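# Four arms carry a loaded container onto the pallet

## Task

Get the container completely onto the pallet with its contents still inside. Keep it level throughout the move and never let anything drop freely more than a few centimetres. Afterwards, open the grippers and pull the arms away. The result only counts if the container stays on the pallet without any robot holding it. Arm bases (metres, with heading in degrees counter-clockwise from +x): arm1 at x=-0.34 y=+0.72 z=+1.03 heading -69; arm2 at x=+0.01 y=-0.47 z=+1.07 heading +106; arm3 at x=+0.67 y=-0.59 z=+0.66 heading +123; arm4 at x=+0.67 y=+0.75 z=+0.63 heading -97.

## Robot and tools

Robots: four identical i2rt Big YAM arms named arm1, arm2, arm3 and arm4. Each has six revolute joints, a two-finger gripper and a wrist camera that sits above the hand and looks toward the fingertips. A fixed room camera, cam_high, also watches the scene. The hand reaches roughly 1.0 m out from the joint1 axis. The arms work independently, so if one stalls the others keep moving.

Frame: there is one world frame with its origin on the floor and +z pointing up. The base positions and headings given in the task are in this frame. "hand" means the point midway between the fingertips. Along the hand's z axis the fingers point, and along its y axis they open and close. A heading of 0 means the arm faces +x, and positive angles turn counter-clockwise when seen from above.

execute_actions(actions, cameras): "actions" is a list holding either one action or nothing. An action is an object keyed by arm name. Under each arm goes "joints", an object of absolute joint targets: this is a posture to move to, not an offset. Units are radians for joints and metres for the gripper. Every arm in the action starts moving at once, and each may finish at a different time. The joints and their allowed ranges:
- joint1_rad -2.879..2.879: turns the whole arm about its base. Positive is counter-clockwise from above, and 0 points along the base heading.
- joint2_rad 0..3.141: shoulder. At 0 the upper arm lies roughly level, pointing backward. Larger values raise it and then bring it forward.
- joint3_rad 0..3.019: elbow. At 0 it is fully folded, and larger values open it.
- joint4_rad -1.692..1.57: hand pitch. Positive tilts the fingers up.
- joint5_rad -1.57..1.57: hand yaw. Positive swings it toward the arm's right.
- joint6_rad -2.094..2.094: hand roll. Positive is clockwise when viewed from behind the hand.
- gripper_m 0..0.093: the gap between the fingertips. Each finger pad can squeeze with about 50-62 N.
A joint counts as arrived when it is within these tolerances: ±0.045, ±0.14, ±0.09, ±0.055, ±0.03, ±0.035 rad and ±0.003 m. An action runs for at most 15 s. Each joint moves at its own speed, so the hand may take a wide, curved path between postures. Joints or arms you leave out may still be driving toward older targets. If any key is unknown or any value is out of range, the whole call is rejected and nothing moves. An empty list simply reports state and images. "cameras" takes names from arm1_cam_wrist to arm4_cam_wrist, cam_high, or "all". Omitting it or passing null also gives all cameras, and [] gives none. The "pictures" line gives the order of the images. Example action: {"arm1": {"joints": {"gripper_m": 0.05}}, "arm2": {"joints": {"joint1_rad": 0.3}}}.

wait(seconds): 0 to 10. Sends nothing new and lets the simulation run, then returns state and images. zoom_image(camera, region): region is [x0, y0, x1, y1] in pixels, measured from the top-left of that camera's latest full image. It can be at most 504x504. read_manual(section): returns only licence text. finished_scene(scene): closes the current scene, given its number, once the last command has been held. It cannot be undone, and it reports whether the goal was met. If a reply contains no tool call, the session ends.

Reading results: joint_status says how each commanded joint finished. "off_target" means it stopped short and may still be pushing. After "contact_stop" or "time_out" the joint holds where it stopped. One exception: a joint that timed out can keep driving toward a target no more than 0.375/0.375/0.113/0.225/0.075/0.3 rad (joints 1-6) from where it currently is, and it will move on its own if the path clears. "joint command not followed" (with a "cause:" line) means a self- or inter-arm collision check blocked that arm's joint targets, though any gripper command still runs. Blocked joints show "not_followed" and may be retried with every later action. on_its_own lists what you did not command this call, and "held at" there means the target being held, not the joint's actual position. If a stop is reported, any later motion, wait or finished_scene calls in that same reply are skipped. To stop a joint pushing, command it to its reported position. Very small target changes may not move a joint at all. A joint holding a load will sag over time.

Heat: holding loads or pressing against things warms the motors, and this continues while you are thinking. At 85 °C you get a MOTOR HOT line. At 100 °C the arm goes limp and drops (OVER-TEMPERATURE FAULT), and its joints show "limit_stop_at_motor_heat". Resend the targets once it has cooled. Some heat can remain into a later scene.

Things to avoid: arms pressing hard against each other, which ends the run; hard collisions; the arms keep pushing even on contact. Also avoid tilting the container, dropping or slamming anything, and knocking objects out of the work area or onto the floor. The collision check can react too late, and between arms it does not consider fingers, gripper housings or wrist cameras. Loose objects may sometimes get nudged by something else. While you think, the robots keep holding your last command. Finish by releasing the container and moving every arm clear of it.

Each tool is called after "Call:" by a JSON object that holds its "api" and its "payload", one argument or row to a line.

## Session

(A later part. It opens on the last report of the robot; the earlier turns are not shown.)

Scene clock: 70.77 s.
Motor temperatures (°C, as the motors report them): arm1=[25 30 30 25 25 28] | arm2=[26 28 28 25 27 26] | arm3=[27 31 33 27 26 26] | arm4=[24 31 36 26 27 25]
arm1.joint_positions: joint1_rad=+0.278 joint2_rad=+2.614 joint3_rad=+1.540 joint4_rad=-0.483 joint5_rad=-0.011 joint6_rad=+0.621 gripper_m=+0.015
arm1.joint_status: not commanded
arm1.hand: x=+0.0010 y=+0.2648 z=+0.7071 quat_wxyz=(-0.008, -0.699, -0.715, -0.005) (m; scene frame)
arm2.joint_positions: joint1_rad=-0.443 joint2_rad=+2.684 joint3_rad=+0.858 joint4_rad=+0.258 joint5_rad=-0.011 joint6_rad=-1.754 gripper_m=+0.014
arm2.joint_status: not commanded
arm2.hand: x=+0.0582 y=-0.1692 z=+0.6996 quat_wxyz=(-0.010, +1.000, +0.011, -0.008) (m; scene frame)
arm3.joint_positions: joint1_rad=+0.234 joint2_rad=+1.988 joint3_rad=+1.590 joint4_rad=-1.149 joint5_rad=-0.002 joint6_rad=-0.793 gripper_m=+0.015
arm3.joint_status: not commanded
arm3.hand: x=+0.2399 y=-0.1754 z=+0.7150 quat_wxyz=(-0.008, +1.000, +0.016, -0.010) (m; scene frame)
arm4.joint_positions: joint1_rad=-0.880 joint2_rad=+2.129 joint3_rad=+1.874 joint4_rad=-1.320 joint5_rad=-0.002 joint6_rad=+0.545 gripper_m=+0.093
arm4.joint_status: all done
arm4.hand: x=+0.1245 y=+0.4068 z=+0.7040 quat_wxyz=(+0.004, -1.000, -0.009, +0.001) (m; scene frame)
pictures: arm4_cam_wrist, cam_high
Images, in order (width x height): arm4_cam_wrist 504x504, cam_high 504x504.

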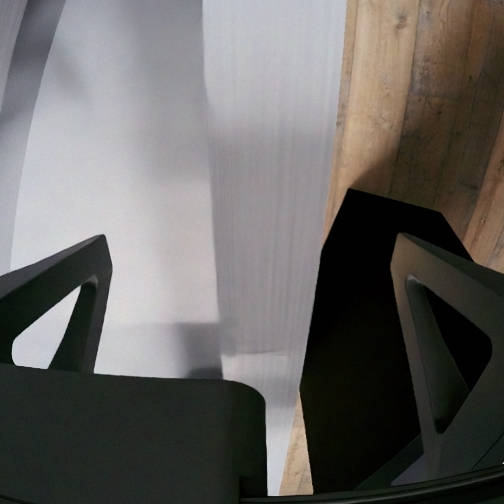

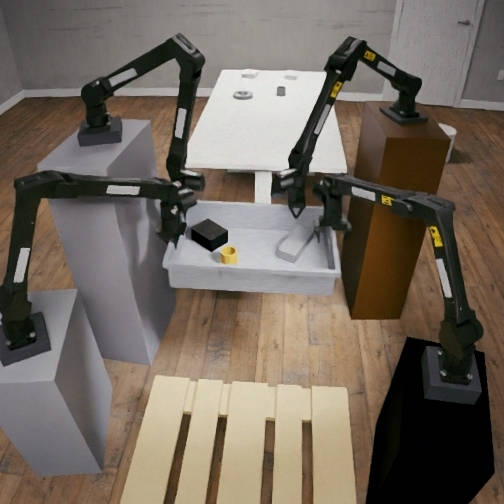

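Call:
{"api": "execute_actions", "payload": {
  "actions": [
    {"arm4":{"joints":{"gripper_m":0}}}
  ],
  "cameras": []
}}

Call:
{"api": "execute_actions", "payload": {
  "actions": [
    {"arm1":{"joints":{"joint2_rad":2.605,"joint3_rad":1.55}},"arm3":{"joints":{"joint2_rad":1.895,"joint3_rad":1.64}},"arm2":{"joints":{"joint2_rad":2.685}},"arm4":{"joints":{"joint2_rad":2.03,"joint3_rad":1.93}}}
  ],
  "cameras": []
}}

Call:
{"api": "execute_actions", "payload": {
  "actions": [
    {"arm1":{"joints":{"gripper_m":0.09}},"arm2":{"joints":{"gripper_m":0.06}}}
  ],
  "cameras": ["cam_high"]
}}

Call:
{"api": "execute_actions", "payload": {
  "actions": [
    {"arm1":{"joints":{"joint2_rad":2.37,"joint3_rad":1.43,"joint4_rad":-0.61}},"arm2":{"joints":{"joint2_rad":2.33,"joint3_rad":0.665,"joint4_rad":0.085}}}
  ],
  "cameras": []
}}

Call:
{"api": "execute_actions", "payload": {
  "actions": [
    {"arm1":{"joints":{"joint1_rad":-0.2,"joint2_rad":1.5,"joint3_rad":1.0,"joint4_rad":-1.0}},"arm2":{"joints":{"joint1_rad":0.2,"joint2_rad":1.5,"joint3_rad":0.8,"joint4_rad":-0.6}},"arm3":{"joints":{"joint1_rad":0.088,"joint2_rad":1.855,"joint3_rad":1.28,"joint4_rad":-0.865,"joint6_rad":-0.94}},"arm4":{"joints":{"joint1_rad":-0.765,"joint2_rad":1.88,"joint3_rad":1.47,"joint4_rad":-1.0,"joint6_rad":0.67}}}
  ],
  "cameras": ["cam_high"]
}}

Call:
{"api": "execute_actions", "payload": {
  "actions": [
    {"arm3":{"joints":{"joint1_rad":-0.074,"joint2_rad":1.91,"joint3_rad":1.045,"joint4_rad":-0.6,"joint6_rad":-1.1}},"arm4":{"joints":{"joint1_rad":-0.618,"joint2_rad":1.885,"joint3_rad":1.19,"joint4_rad":-0.75,"joint6_rad":0.815}}}
  ],
  "cameras": []
}}

Call:
{"api": "execute_actions", "payload": {
  "actions": [
    {"arm3":{"joints":{"joint1_rad":-0.281,"joint2_rad":2.035,"joint3_rad":0.92,"joint4_rad":-0.37,"joint6_rad":-1.31}},"arm4":{"joints":{"joint1_rad":-0.432,"joint2_rad":1.98,"joint3_rad":1.01,"joint4_rad":-0.5,"joint6_rad":1.0}}}
  ],
  "cameras": []
}}

Call:
{"api": "execute_actions", "payload": {
  "actions": [
    {"arm3":{"joints":{"joint1_rad":-0.528,"joint2_rad":2.22,"joint3_rad":0.9,"joint4_rad":-0.175,"joint6_rad":-1.555}},"arm4":{"joints":{"joint1_rad":-0.205,"joint2_rad":2.135,"joint3_rad":0.93,"joint4_rad":-0.28,"joint6_rad":1.23}}}
  ],
  "cameras": []
}}

Call:
{"api": "execute_actions", "payload": {
  "actions": [
    {"arm3":{"joints":{"joint1_rad":-0.794,"joint2_rad":2.425,"joint3_rad":1.0,"joint4_rad":-0.07,"joint6_rad":-1.82}},"arm4":{"joints":{"joint1_rad":0.048,"joint2_rad":2.335,"joint3_rad":0.975,"joint4_rad":-0.13,"joint6_rad":1.48}}}
  ],
  "cameras": []
}}

Call:
{"api": "execute_actions", "payload": {
  "actions": [
    {"arm3":{"joints":{"joint2_rad":2.62,"joint3_rad":1.13,"joint4_rad":-0.02}},"arm4":{"joints":{"joint2_rad":2.53,"joint3_rad":1.08,"joint4_rad":-0.045}}}
  ],
  "cameras": ["cam_high","arm3_cam_wrist","arm4_cam_wrist"]
}}

Scene clock: 77.23 s.
Motor temperatures (°C, as the motors report them): arm1=[25 31 30 25 25 28] | arm2=[26 28 28 25 27 26] | arm3=[27 31 34 27 26 26] | arm4=[24 31 36 26 27 25]
arm1.joint_positions: joint1_rad=+0.276 joint2_rad=+2.614 joint3_rad=+1.540 joint4_rad=-0.483 joint5_rad=-0.010 joint6_rad=+0.621 gripper_m=+0.015
arm1.joint_status: not commanded
arm1.hand: x=+0.0005 y=+0.2643 z=+0.7071 quat_wxyz=(-0.008, -0.699, -0.715, -0.004) (m; scene frame)
arm2.joint_positions: joint1_rad=-0.443 joint2_rad=+2.684 joint3_rad=+0.858 joint4_rad=+0.257 joint5_rad=-0.011 joint6_rad=-1.754 gripper_m=+0.014
arm2.joint_status: not commanded
arm2.hand: x=+0.0581 y=-0.1696 z=+0.6995 quat_wxyz=(-0.009, +1.000, +0.011, -0.008) (m; scene frame)
arm3.joint_positions: joint1_rad=+0.234 joint2_rad=+1.988 joint3_rad=+1.589 joint4_rad=-1.149 joint5_rad=-0.004 joint6_rad=-0.793 gripper_m=+0.015
arm3.joint_status: not commanded
arm3.hand: x=+0.2400 y=-0.1759 z=+0.7146 quat_wxyz=(-0.007, +1.000, +0.016, -0.011) (m; scene frame)
arm4.joint_positions: joint1_rad=-0.885 joint2_rad=+2.129 joint3_rad=+1.876 joint4_rad=-1.320 joint5_rad=-0.024 joint6_rad=+0.543 gripper_m=+0.015
arm4.joint_status: gripper_m off_target (ended at +0.015, target +0.000)
arm4.hand: x=+0.1245 y=+0.4054 z=+0.7047 quat_wxyz=(-0.006, -1.000, -0.008, -0.004) (m; scene frame)
pictures: none
No camera images: the call's "cameras" was empty. Leave "cameras" out to get every camera's image.

Scene clock: 77.87 s.
Motor temperatures (°C, as the motors report them): arm1=[25 31 30 25 25 28] | arm2=[26 28 28 25 27 26] | arm3=[27 31 34 27 26 26] | arm4=[24 31 36 26 27 25]
arm1.joint_positions: joint1_rad=+0.276 joint2_rad=+2.616 joint3_rad=+1.537 joint4_rad=-0.481 joint5_rad=-0.011 joint6_rad=+0.620 gripper_m=+0.015
arm1.joint_status: all done
arm1.hand: x=-0.0006 y=+0.2659 z=+0.7056 quat_wxyz=(-0.006, -0.699, -0.715, -0.005) (m; scene frame)
arm2.joint_positions: joint1_rad=-0.443 joint2_rad=+2.684 joint3_rad=+0.858 joint4_rad=+0.257 joint5_rad=-0.011 joint6_rad=-1.755 gripper_m=+0.014
arm2.joint_status: all done
arm2.hand: x=+0.0581 y=-0.1696 z=+0.6995 quat_wxyz=(-0.009, +1.000, +0.011, -0.008) (m; scene frame)
arm3.joint_positions: joint1_rad=+0.234 joint2_rad=+1.988 joint3_rad=+1.589 joint4_rad=-1.149 joint5_rad=-0.003 joint6_rad=-0.793 gripper_m=+0.015
arm3.joint_status: all done
arm3.hand: x=+0.2402 y=-0.1759 z=+0.7144 quat_wxyz=(-0.007, +1.000, +0.016, -0.010) (m; scene frame)
arm4.joint_positions: joint1_rad=-0.885 joint2_rad=+2.125 joint3_rad=+1.877 joint4_rad=-1.320 joint5_rad=-0.024 joint6_rad=+0.542 gripper_m=+0.015
arm4.joint_status: all done
arm4.hand: x=+0.1242 y=+0.4052 z=+0.7074 quat_wxyz=(-0.007, -1.000, -0.008, -0.002) (m; scene frame)
pictures: none
No camera images: the call's "cameras" was empty. Leave "cameras" out to get every camera's image.

Scene clock: 78.57 s.
Motor temperatures (°C, as the motors report them): arm1=[25 31 30 25 25 28] | arm2=[26 28 28 25 27 26] | arm3=[27 31 34 27 26 26] | arm4=[24 31 36 26 27 25]
arm1.joint_positions: joint1_rad=+0.276 joint2_rad=+2.614 joint3_rad=+1.537 joint4_rad=-0.483 joint5_rad=-0.004 joint6_rad=+0.620 gripper_m=+0.090
arm1.joint_status: all done
arm1.hand: x=-0.0014 y=+0.2646 z=+0.7067 quat_wxyz=(-0.006, -0.699, -0.715, -0.001) (m; scene frame)
arm2.joint_positions: joint1_rad=-0.443 joint2_rad=+2.684 joint3_rad=+0.859 joint4_rad=+0.256 joint5_rad=-0.006 joint6_rad=-1.755 gripper_m=+0.060
arm2.joint_status: all done
arm2.hand: x=+0.0591 y=-0.1694 z=+0.6994 quat_wxyz=(-0.009, +1.000, +0.011, -0.005) (m; scene frame)
arm3.joint_positions: joint1_rad=+0.235 joint2_rad=+1.988 joint3_rad=+1.585 joint4_rad=-1.151 joint5_rad=+0.015 joint6_rad=-0.793 gripper_m=+0.015
arm3.joint_status: not commanded
arm3.hand: x=+0.2436 y=-0.1754 z=+0.7129 quat_wxyz=(-0.011, +1.000, +0.016, -0.002) (m; scene frame)
arm4.joint_positions: joint1_rad=-0.886 joint2_rad=+2.125 joint3_rad=+1.874 joint4_rad=-1.323 joint5_rad=-0.035 joint6_rad=+0.537 gripper_m=+0.015
arm4.joint_status: not commanded
arm4.hand: x=+0.1262 y=+0.4052 z=+0.7063 quat_wxyz=(-0.010, -1.000, -0.010, -0.008) (m; scene frame)
pictures: cam_high
Images, in order (width x height): cam_high 504x504.

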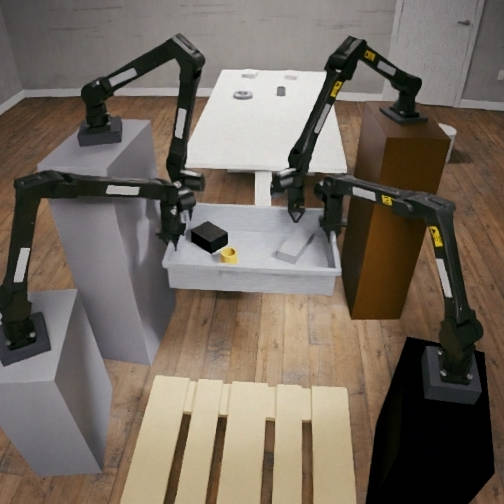

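Scene clock: 79.77 s.
Motor temperatures (°C, as the motors report them): arm1=[25 31 30 25 25 28] | arm2=[26 28 28 25 27 26] | arm3=[27 31 34 27 26 26] | arm4=[24 31 36 26 27 25]
arm1.joint_positions: joint1_rad=+0.276 joint2_rad=+2.349 joint3_rad=+1.422 joint4_rad=-0.606 joint5_rad=-0.004 joint6_rad=+0.620 gripper_m=+0.090
arm1.joint_status: all done
arm1.hand: x=+0.0030 y=+0.2586 z=+0.8276 quat_wxyz=(-0.019, -0.699, -0.715, +0.001) (m; scene frame)
arm2.joint_positions: joint1_rad=-0.443 joint2_rad=+2.319 joint3_rad=+0.666 joint4_rad=+0.091 joint5_rad=-0.005 joint6_rad=-1.755 gripper_m=+0.060
arm2.joint_status: all done
arm2.hand: x=+0.0606 y=-0.1665 z=+0.8135 quat_wxyz=(-0.013, +1.000, +0.012, -0.004) (m; scene frame)
arm3.joint_positions: joint1_rad=+0.236 joint2_rad=+1.987 joint3_rad=+1.584 joint4_rad=-1.153 joint5_rad=+0.016 joint6_rad=-0.793 gripper_m=+0.015
arm3.joint_status: not commanded
arm3.hand: x=+0.2440 y=-0.1765 z=+0.7130 quat_wxyz=(-0.011, +1.000, +0.017, +0.000) (m; scene frame)
arm4.joint_positions: joint1_rad=-0.885 joint2_rad=+2.125 joint3_rad=+1.873 joint4_rad=-1.321 joint5_rad=-0.038 joint6_rad=+0.537 gripper_m=+0.015
arm4.joint_status: not commanded
arm4.hand: x=+0.1265 y=+0.4042 z=+0.7062 quat_wxyz=(-0.012, -1.000, -0.011, -0.008) (m; scene frame)
pictures: none
No camera images: the call's "cameras" was empty. Leave "cameras" out to get every camera's image.

Scene clock: 81.33 s.
Motor temperatures (°C, as the motors report them): arm1=[25 31 30 25 25 28] | arm2=[26 28 28 25 27 26] | arm3=[27 31 34 27 26 26] | arm4=[24 31 36 26 27 25]
arm1.joint_positions: joint1_rad=-0.200 joint2_rad=+1.488 joint3_rad=+1.002 joint4_rad=-0.992 joint5_rad=+0.001 joint6_rad=+0.620 gripper_m=+0.090
arm1.joint_status: all done
arm1.hand: x=-0.2729 y=+0.3051 z=+1.1165 quat_wxyz=(-0.043, -0.847, -0.529, +0.018) (m; scene frame)
arm2.joint_positions: joint1_rad=+0.200 joint2_rad=+1.494 joint3_rad=+0.807 joint4_rad=-0.592 joint5_rad=-0.001 joint6_rad=-1.755 gripper_m=+0.060
arm2.joint_status: all done
arm2.hand: x=-0.1833 y=-0.0894 z=+1.1165 quat_wxyz=(-0.152, +0.934, +0.324, -0.023) (m; scene frame)
arm3.joint_positions: joint1_rad=+0.085 joint2_rad=+1.952 joint3_rad=+1.233 joint4_rad=-0.857 joint5_rad=+0.025 joint6_rad=-0.939 gripper_m=+0.015
arm3.joint_status: all done
arm3.hand: x=+0.3605 y=-0.1792 z=+0.6186 quat_wxyz=(-0.005, +1.000, +0.015, +0.011) (m; scene frame)
arm4.joint_positions: joint1_rad=-0.764 joint2_rad=+2.000 joint3_rad=+1.422 joint4_rad=-0.998 joint5_rad=-0.045 joint6_rad=+0.663 gripper_m=+0.014
arm4.joint_status: all done
arm4.hand: x=+0.2420 y=+0.3961 z=+0.6215 quat_wxyz=(-0.012, -1.000, -0.008, -0.014) (m; scene frame)
pictures: cam_high
Images, in order (width x height): cam_high 504x504.

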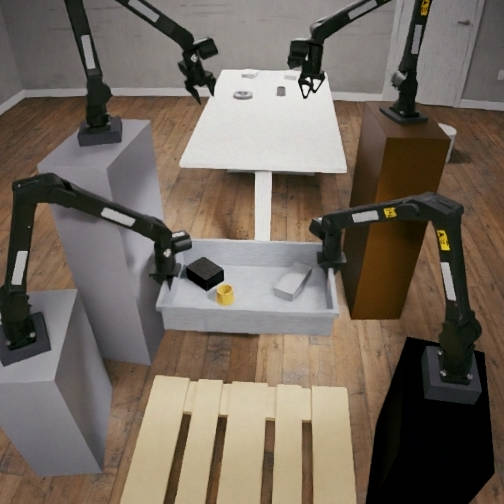

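Scene clock: 82.60 s.
Motor temperatures (°C, as the motors report them): arm1=[25 31 30 25 25 28] | arm2=[26 28 29 25 27 26] | arm3=[27 31 34 27 26 26] | arm4=[25 31 36 26 28 25]
arm1.joint_positions: joint1_rad=-0.200 joint2_rad=+1.488 joint3_rad=+1.002 joint4_rad=-0.992 joint5_rad=+0.001 joint6_rad=+0.620 gripper_m=+0.090
arm1.joint_status: not commanded
arm1.hand: x=-0.2729 y=+0.3051 z=+1.1165 quat_wxyz=(-0.043, -0.847, -0.529, +0.018) (m; scene frame)
arm2.joint_positions: joint1_rad=+0.200 joint2_rad=+1.494 joint3_rad=+0.807 joint4_rad=-0.592 joint5_rad=-0.001 joint6_rad=-1.755 gripper_m=+0.060
arm2.joint_status: not commanded
arm2.hand: x=-0.1833 y=-0.0894 z=+1.1165 quat_wxyz=(-0.152, +0.934, +0.324, -0.023) (m; scene frame)
arm3.joint_positions: joint1_rad=-0.083 joint2_rad=+1.970 joint3_rad=+1.002 joint4_rad=-0.588 joint5_rad=+0.024 joint6_rad=-1.106 gripper_m=+0.015
arm3.joint_status: all done
arm3.hand: x=+0.4611 y=-0.1858 z=+0.5518 quat_wxyz=(-0.012, +1.000, +0.014, +0.006) (m; scene frame)
arm4.joint_positions: joint1_rad=-0.612 joint2_rad=+1.976 joint3_rad=+1.145 joint4_rad=-0.736 joint5_rad=-0.045 joint6_rad=+0.819 gripper_m=+0.014
arm4.joint_status: all done
arm4.hand: x=+0.3459 y=+0.3856 z=+0.5529 quat_wxyz=(-0.013, -1.000, -0.006, -0.012) (m; scene frame)
pictures: none
No camera images: the call's "cameras" was empty. Leave "cameras" out to get every camera's image.

Scene clock: 83.77 s.
Motor temperatures (°C, as the motors report them): arm1=[25 31 30 25 25 28] | arm2=[26 28 29 25 27 26] | arm3=[27 31 33 27 26 26] | arm4=[25 31 36 26 28 25]
arm1.joint_positions: joint1_rad=-0.200 joint2_rad=+1.488 joint3_rad=+1.002 joint4_rad=-0.992 joint5_rad=+0.001 joint6_rad=+0.620 gripper_m=+0.090
arm1.joint_status: not commanded
arm1.hand: x=-0.2729 y=+0.3051 z=+1.1165 quat_wxyz=(-0.043, -0.847, -0.529, +0.018) (m; scene frame)
arm2.joint_positions: joint1_rad=+0.200 joint2_rad=+1.494 joint3_rad=+0.807 joint4_rad=-0.592 joint5_rad=-0.001 joint6_rad=-1.755 gripper_m=+0.060
arm2.joint_status: not commanded
arm2.hand: x=-0.1833 y=-0.0894 z=+1.1165 quat_wxyz=(-0.152, +0.934, +0.324, -0.023) (m; scene frame)
arm3.joint_positions: joint1_rad=-0.289 joint2_rad=+2.091 joint3_rad=+0.895 joint4_rad=-0.360 joint5_rad=+0.019 joint6_rad=-1.313 gripper_m=+0.015
arm3.joint_status: all done
arm3.hand: x=+0.5575 y=-0.1895 z=+0.4828 quat_wxyz=(-0.010, +1.000, +0.015, +0.006) (m; scene frame)
arm4.joint_positions: joint1_rad=-0.432 joint2_rad=+2.043 joint3_rad=+0.973 joint4_rad=-0.487 joint5_rad=-0.039 joint6_rad=+1.000 gripper_m=+0.014
arm4.joint_status: all done
arm4.hand: x=+0.4428 y=+0.3770 z=+0.4845 quat_wxyz=(-0.012, -1.000, -0.006, -0.010) (m; scene frame)
pictures: none
No camera images: the call's "cameras" was empty. Leave "cameras" out to get every camera's image.

Scene clock: 84.97 s.
Motor temperatures (°C, as the motors report them): arm1=[25 30 30 25 25 28] | arm2=[26 28 29 25 27 26] | arm3=[27 31 33 27 27 26] | arm4=[25 31 36 26 28 25]
arm1.joint_positions: joint1_rad=-0.200 joint2_rad=+1.488 joint3_rad=+1.002 joint4_rad=-0.992 joint5_rad=+0.001 joint6_rad=+0.620 gripper_m=+0.090
arm1.joint_status: not commanded
arm1.hand: x=-0.2729 y=+0.3051 z=+1.1165 quat_wxyz=(-0.043, -0.847, -0.529, +0.018) (m; scene frame)
arm2.joint_positions: joint1_rad=+0.200 joint2_rad=+1.494 joint3_rad=+0.807 joint4_rad=-0.592 joint5_rad=-0.001 joint6_rad=-1.755 gripper_m=+0.060
arm2.joint_status: not commanded
arm2.hand: x=-0.1833 y=-0.0894 z=+1.1165 quat_wxyz=(-0.152, +0.934, +0.324, -0.023) (m; scene frame)
arm3.joint_positions: joint1_rad=-0.537 joint2_rad=+2.280 joint3_rad=+0.884 joint4_rad=-0.165 joint5_rad=+0.011 joint6_rad=-1.565 gripper_m=+0.015
arm3.joint_status: all done
arm3.hand: x=+0.6577 y=-0.1978 z=+0.4104 quat_wxyz=(-0.005, +1.000, +0.017, +0.004) (m; scene frame)
arm4.joint_positions: joint1_rad=-0.204 joint2_rad=+2.198 joint3_rad=+0.914 joint4_rad=-0.266 joint5_rad=-0.033 joint6_rad=+1.223 gripper_m=+0.014
arm4.joint_status: all done
arm4.hand: x=+0.5420 y=+0.3636 z=+0.4127 quat_wxyz=(-0.011, -1.000, -0.008, -0.009) (m; scene frame)
pictures: none
No camera images: the call's "cameras" was empty. Leave "cameras" out to get every camera's image.

Scene clock: 86.23 s.
Motor temperatures (°C, as the motors report them): arm1=[25 30 30 25 25 28] | arm2=[26 28 29 25 27 26] | arm3=[27 31 33 27 27 26] | arm4=[25 31 36 26 28 25]
arm1.joint_positions: joint1_rad=-0.200 joint2_rad=+1.488 joint3_rad=+1.002 joint4_rad=-0.992 joint5_rad=+0.001 joint6_rad=+0.620 gripper_m=+0.090
arm1.joint_status: not commanded
arm1.hand: x=-0.2729 y=+0.3051 z=+1.1165 quat_wxyz=(-0.043, -0.847, -0.529, +0.018) (m; scene frame)
arm2.joint_positions: joint1_rad=+0.200 joint2_rad=+1.494 joint3_rad=+0.807 joint4_rad=-0.592 joint5_rad=-0.001 joint6_rad=-1.755 gripper_m=+0.060
arm2.joint_status: not commanded
arm2.hand: x=-0.1833 y=-0.0894 z=+1.1165 quat_wxyz=(-0.152, +0.934, +0.324, -0.023) (m; scene frame)
arm3.joint_positions: joint1_rad=-0.807 joint2_rad=+2.487 joint3_rad=+0.991 joint4_rad=-0.058 joint5_rad=+0.005 joint6_rad=-1.842 gripper_m=+0.015
arm3.joint_status: all done
arm3.hand: x=+0.7625 y=-0.2008 z=+0.3388 quat_wxyz=(-0.007, +1.000, +0.020, +0.004) (m; scene frame)
arm4.joint_positions: joint1_rad=+0.050 joint2_rad=+2.392 joint3_rad=+0.958 joint4_rad=-0.117 joint5_rad=-0.027 joint6_rad=+1.469 gripper_m=+0.014
arm4.joint_status: all done
arm4.hand: x=+0.6439 y=+0.3539 z=+0.3416 quat_wxyz=(-0.007, -1.000, -0.012, -0.009) (m; scene frame)
pictures: none
No camera images: the call's "cameras" was empty. Leave "cameras" out to get every camera's image.

Scene clock: 87.17 s.
Motor temperatures (°C, as the motors report them): arm1=[25 30 30 25 25 28] | arm2=[26 28 29 25 27 26] | arm3=[27 31 33 27 26 26] | arm4=[25 31 35 26 28 25]
arm1.joint_positions: joint1_rad=-0.200 joint2_rad=+1.488 joint3_rad=+1.002 joint4_rad=-0.992 joint5_rad=+0.001 joint6_rad=+0.620 gripper_m=+0.090
arm1.joint_status: not commanded
arm1.hand: x=-0.2729 y=+0.3051 z=+1.1165 quat_wxyz=(-0.043, -0.847, -0.529, +0.018) (m; scene frame)
arm2.joint_positions: joint1_rad=+0.200 joint2_rad=+1.494 joint3_rad=+0.807 joint4_rad=-0.592 joint5_rad=-0.001 joint6_rad=-1.755 gripper_m=+0.060
arm2.joint_status: not commanded
arm2.hand: x=-0.1833 y=-0.0894 z=+1.1165 quat_wxyz=(-0.152, +0.934, +0.324, -0.023) (m; scene frame)
arm3.joint_positions: joint1_rad=-0.807 joint2_rad=+2.685 joint3_rad=+1.125 joint4_rad=-0.007 joint5_rad=+0.004 joint6_rad=-1.842 gripper_m=+0.015
arm3.joint_status: all done
arm3.hand: x=+0.7623 y=-0.2002 z=+0.2672 quat_wxyz=(-0.001, +1.000, +0.020, +0.001) (m; scene frame)
arm4.joint_positions: joint1_rad=+0.050 joint2_rad=+2.591 joint3_rad=+1.073 joint4_rad=-0.032 joint5_rad=-0.024 joint6_rad=+1.468 gripper_m=+0.014
arm4.joint_status: all done
arm4.hand: x=+0.6429 y=+0.3521 z=+0.2702 quat_wxyz=(-0.007, -1.000, -0.013, -0.008) (m; scene frame)
pictures: arm3_cam_wrist, arm4_cam_wrist, cam_high
Images, in order (width x height): arm3_cam_wrist 504x504, arm4_cam_wrist 504x504, cam_high 504x504.

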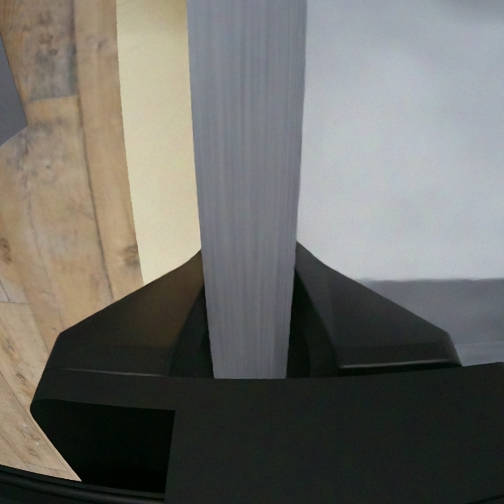

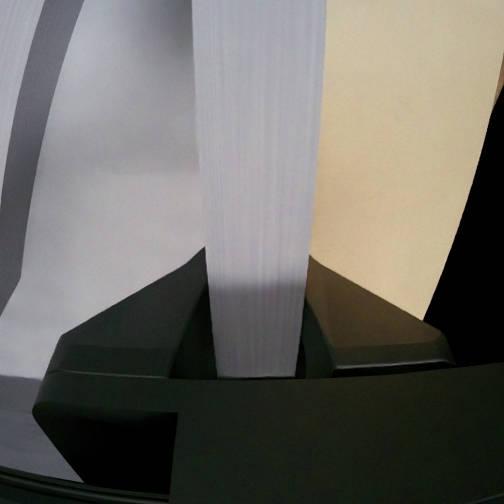

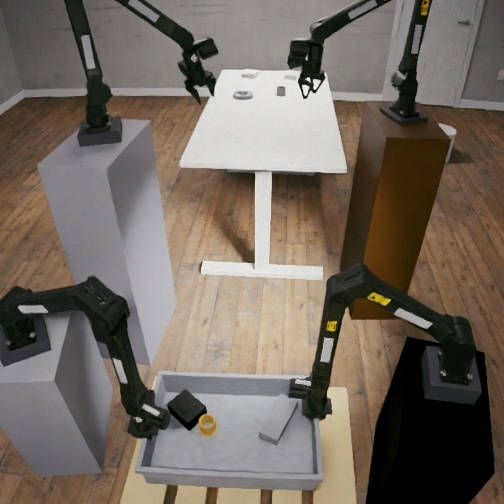

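Call:
{"api": "execute_actions", "payload": {
  "actions": [
    {"arm3":{"joints":{"joint2_rad":2.685,"joint3_rad":1.175,"joint4_rad":0}},"arm4":{"joints":{"joint2_rad":2.61,"joint3_rad":1.13,"joint4_rad":-0.03}}}
  ],
  "cameras": []
}}

Call:
{"api": "execute_actions", "payload": {
  "actions": [
    {"arm3":{"joints":{"joint2_rad":2.745,"joint3_rad":1.185}},"arm4":{"joints":{"joint2_rad":2.675,"joint3_rad":1.14}}}
  ],
  "cameras": []
}}

Scene clock: 89.13 s.
Motor temperatures (°C, as the motors report them): arm1=[25 30 30 25 25 28] | arm2=[26 28 29 25 27 26] | arm3=[27 31 32 27 26 26] | arm4=[25 31 35 26 28 25]
arm1.joint_positions: joint1_rad=-0.200 joint2_rad=+1.488 joint3_rad=+1.002 joint4_rad=-0.992 joint5_rad=+0.001 joint6_rad=+0.620 gripper_m=+0.090
arm1.joint_status: not commanded
arm1.hand: x=-0.2729 y=+0.3051 z=+1.1165 quat_wxyz=(-0.043, -0.847, -0.529, +0.018) (m; scene frame)
arm2.joint_positions: joint1_rad=+0.200 joint2_rad=+1.494 joint3_rad=+0.807 joint4_rad=-0.592 joint5_rad=-0.001 joint6_rad=-1.755 gripper_m=+0.060
arm2.joint_status: not commanded
arm2.hand: x=-0.1833 y=-0.0894 z=+1.1165 quat_wxyz=(-0.152, +0.934, +0.324, -0.023) (m; scene frame)
arm3.joint_positions: joint1_rad=-0.807 joint2_rad=+2.739 joint3_rad=+1.161 joint4_rad=+0.007 joint5_rad=+0.004 joint6_rad=-1.842 gripper_m=+0.015
arm3.joint_status: all done
arm3.hand: x=+0.7617 y=-0.2028 z=+0.2470 quat_wxyz=(+0.001, +1.000, +0.020, +0.001) (m; scene frame)
arm4.joint_positions: joint1_rad=+0.050 joint2_rad=+2.652 joint3_rad=+1.121 joint4_rad=-0.018 joint5_rad=-0.024 joint6_rad=+1.468 gripper_m=+0.014
arm4.joint_status: all done
arm4.hand: x=+0.6424 y=+0.3486 z=+0.2480 quat_wxyz=(-0.008, -1.000, -0.013, -0.008) (m; scene frame)
pictures: none
No camera images: the call's "cameras" was empty. Leave "cameras" out to get every camera's image.

Scene clock: 89.83 s.
Motor temperatures (°C, as the motors report them): arm1=[25 30 30 25 25 28] | arm2=[26 28 29 25 27 26] | arm3=[27 31 32 27 26 26] | arm4=[25 31 35 26 28 25]
arm1.joint_positions: joint1_rad=-0.200 joint2_rad=+1.488 joint3_rad=+1.002 joint4_rad=-0.992 joint5_rad=+0.001 joint6_rad=+0.620 gripper_m=+0.090
arm1.joint_status: not commanded
arm1.hand: x=-0.2729 y=+0.3051 z=+1.1165 quat_wxyz=(-0.043, -0.847, -0.529, +0.018) (m; scene frame)
arm2.joint_positions: joint1_rad=+0.200 joint2_rad=+1.494 joint3_rad=+0.807 joint4_rad=-0.592 joint5_rad=-0.001 joint6_rad=-1.755 gripper_m=+0.060
arm2.joint_status: not commanded
arm2.hand: x=-0.1833 y=-0.0894 z=+1.1165 quat_wxyz=(-0.152, +0.934, +0.324, -0.023) (m; scene frame)
arm3.joint_positions: joint1_rad=-0.807 joint2_rad=+2.780 joint3_rad=+1.191 joint4_rad=+0.019 joint5_rad=+0.003 joint6_rad=-1.842 gripper_m=+0.015
arm3.joint_status: all done
arm3.hand: x=+0.7613 y=-0.2037 z=+0.2317 quat_wxyz=(+0.000, +1.000, +0.020, +0.001) (m; scene frame)
arm4.joint_positions: joint1_rad=+0.050 joint2_rad=+2.695 joint3_rad=+1.151 joint4_rad=-0.006 joint5_rad=-0.024 joint6_rad=+1.468 gripper_m=+0.014
arm4.joint_status: all done
arm4.hand: x=+0.6424 y=+0.3496 z=+0.2320 quat_wxyz=(-0.007, -1.000, -0.013, -0.008) (m; scene frame)
pictures: none
No camera images: the call's "cameras" was empty. Leave "cameras" out to get every camera's image.

Call:
{"api": "execute_actions", "payload": {
  "actions": [
    {"arm3":{"joints":{"joint2_rad":2.79,"joint3_rad":1.205,"joint4_rad":0.02}},"arm4":{"joints":{"joint2_rad":2.71,"joint3_rad":1.165,"joint4_rad":-0.01}}}
  ],
  "cameras": []
}}

Scene clock: 91.83 s.
Motor temperatures (°C, as the motors report them): arm1=[25 30 30 25 25 28] | arm2=[26 28 29 25 27 26] | arm3=[27 31 32 27 26 26] | arm4=[25 31 35 26 28 25]
arm1.joint_positions: joint1_rad=-0.200 joint2_rad=+1.488 joint3_rad=+1.002 joint4_rad=-0.992 joint5_rad=+0.001 joint6_rad=+0.620 gripper_m=+0.090
arm1.joint_status: not commanded
arm1.hand: x=-0.2729 y=+0.3051 z=+1.1165 quat_wxyz=(-0.043, -0.847, -0.529, +0.018) (m; scene frame)
arm2.joint_positions: joint1_rad=+0.200 joint2_rad=+1.494 joint3_rad=+0.807 joint4_rad=-0.592 joint5_rad=-0.001 joint6_rad=-1.755 gripper_m=+0.060
arm2.joint_status: not commanded
arm2.hand: x=-0.1833 y=-0.0894 z=+1.1165 quat_wxyz=(-0.152, +0.934, +0.324, -0.023) (m; scene frame)
arm3.joint_positions: joint1_rad=-0.807 joint2_rad=+2.786 joint3_rad=+1.195 joint4_rad=+0.022 joint5_rad=+0.003 joint6_rad=-1.842 gripper_m=+0.015
arm3.joint_status: all done
arm3.hand: x=+0.7612 y=-0.2037 z=+0.2295 quat_wxyz=(+0.000, +1.000, +0.020, +0.001) (m; scene frame)
arm4.joint_positions: joint1_rad=+0.050 joint2_rad=+2.709 joint3_rad=+1.159 joint4_rad=+0.003 joint5_rad=-0.022 joint6_rad=+1.468 gripper_m=+0.014
arm4.joint_status: all done
arm4.hand: x=+0.6421 y=+0.3497 z=+0.2267 quat_wxyz=(-0.009, -1.000, -0.013, -0.007) (m; scene frame)
pictures: none
No camera images: the call's "cameras" was empty. Leave "cameras" out to get every camera's image.

Call:
{"api": "execute_actions", "payload": {
  "actions": [
    {"arm3":{"joints":{"gripper_m":0.08}},"arm4":{"joints":{"gripper_m":0.08}}}
  ],
  "cameras": []
}}

Call:
{"api": "execute_actions", "payload": {
  "actions": [
    {"arm3":{"joints":{"joint2_rad":2.3,"joint3_rad":0.91,"joint4_rad":-0.17}},"arm4":{"joints":{"joint2_rad":2.2,"joint3_rad":0.9,"joint4_rad":-0.27}}}
  ],
  "cameras": ["cam_high"]
}}

Call:
{"api": "finished_scene", "payload": {
  "scene": 2
}}

Scene clock: 93.60 s.
Motor temperatures (°C, as the motors report them): arm1=[25 30 30 25 25 28] | arm2=[26 28 29 25 27 26] | arm3=[27 31 31 27 26 26] | arm4=[25 31 34 26 28 25]
arm1.joint_positions: joint1_rad=-0.200 joint2_rad=+1.488 joint3_rad=+1.002 joint4_rad=-0.992 joint5_rad=+0.001 joint6_rad=+0.620 gripper_m=+0.090
arm1.joint_status: not commanded
arm1.hand: x=-0.2729 y=+0.3051 z=+1.1165 quat_wxyz=(-0.043, -0.847, -0.529, +0.018) (m; scene frame)
arm2.joint_positions: joint1_rad=+0.200 joint2_rad=+1.494 joint3_rad=+0.807 joint4_rad=-0.592 joint5_rad=-0.001 joint6_rad=-1.755 gripper_m=+0.060
arm2.joint_status: not commanded
arm2.hand: x=-0.1833 y=-0.0894 z=+1.1165 quat_wxyz=(-0.152, +0.934, +0.324, -0.023) (m; scene frame)
arm3.joint_positions: joint1_rad=-0.807 joint2_rad=+2.786 joint3_rad=+1.201 joint4_rad=+0.022 joint5_rad=+0.003 joint6_rad=-1.836 gripper_m=+0.080
arm3.joint_status: all done
arm3.hand: x=+0.7619 y=-0.2001 z=+0.2295 quat_wxyz=(-0.003, +1.000, +0.017, +0.001) (m; scene frame)
arm4.joint_positions: joint1_rad=+0.050 joint2_rad=+2.709 joint3_rad=+1.162 joint4_rad=+0.003 joint5_rad=-0.004 joint6_rad=+1.470 gripper_m=+0.080
arm4.joint_status: all done
arm4.hand: x=+0.6386 y=+0.3479 z=+0.2267 quat_wxyz=(-0.009, -1.000, -0.012, +0.002) (m; scene frame)
pictures: none
No camera images: the call's "cameras" was empty. Leave "cameras" out to get every camera's image.

Scene clock: 94.83 s.
Motor temperatures (°C, as the motors report them): arm1=[25 30 30 25 25 28] | arm2=[26 28 29 25 27 26] | arm3=[27 31 31 27 26 26] | arm4=[25 31 34 26 28 25]
arm1.joint_positions: joint1_rad=-0.200 joint2_rad=+1.488 joint3_rad=+1.002 joint4_rad=-0.992 joint5_rad=+0.001 joint6_rad=+0.620 gripper_m=+0.090
arm1.joint_status: not commanded
arm1.hand: x=-0.2729 y=+0.3051 z=+1.1165 quat_wxyz=(-0.043, -0.847, -0.529, +0.018) (m; scene frame)
arm2.joint_positions: joint1_rad=+0.200 joint2_rad=+1.494 joint3_rad=+0.807 joint4_rad=-0.592 joint5_rad=-0.001 joint6_rad=-1.755 gripper_m=+0.060
arm2.joint_status: not commanded
arm2.hand: x=-0.1833 y=-0.0894 z=+1.1165 quat_wxyz=(-0.152, +0.934, +0.324, -0.023) (m; scene frame)
arm3.joint_positions: joint1_rad=-0.800 joint2_rad=+2.309 joint3_rad=+0.910 joint4_rad=-0.162 joint5_rad=-0.003 joint6_rad=-1.835 gripper_m=+0.080
arm3.joint_status: all done
arm3.hand: x=+0.7582 y=-0.2011 z=+0.4013 quat_wxyz=(-0.005, +1.000, +0.020, -0.001) (m; scene frame)
arm4.joint_positions: joint1_rad=+0.051 joint2_rad=+2.201 joint3_rad=+0.900 joint4_rad=-0.257 joint5_rad=-0.003 joint6_rad=+1.472 gripper_m=+0.080
arm4.joint_status: all done
arm4.hand: x=+0.6405 y=+0.3513 z=+0.4094 quat_wxyz=(-0.003, -1.000, -0.011, +0.002) (m; scene frame)
pictures: cam_high
Images, in order (width x height): cam_high 504x504.

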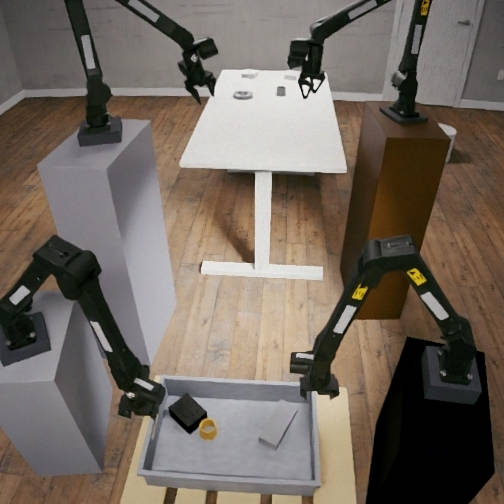

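The scene is finished: the task was done.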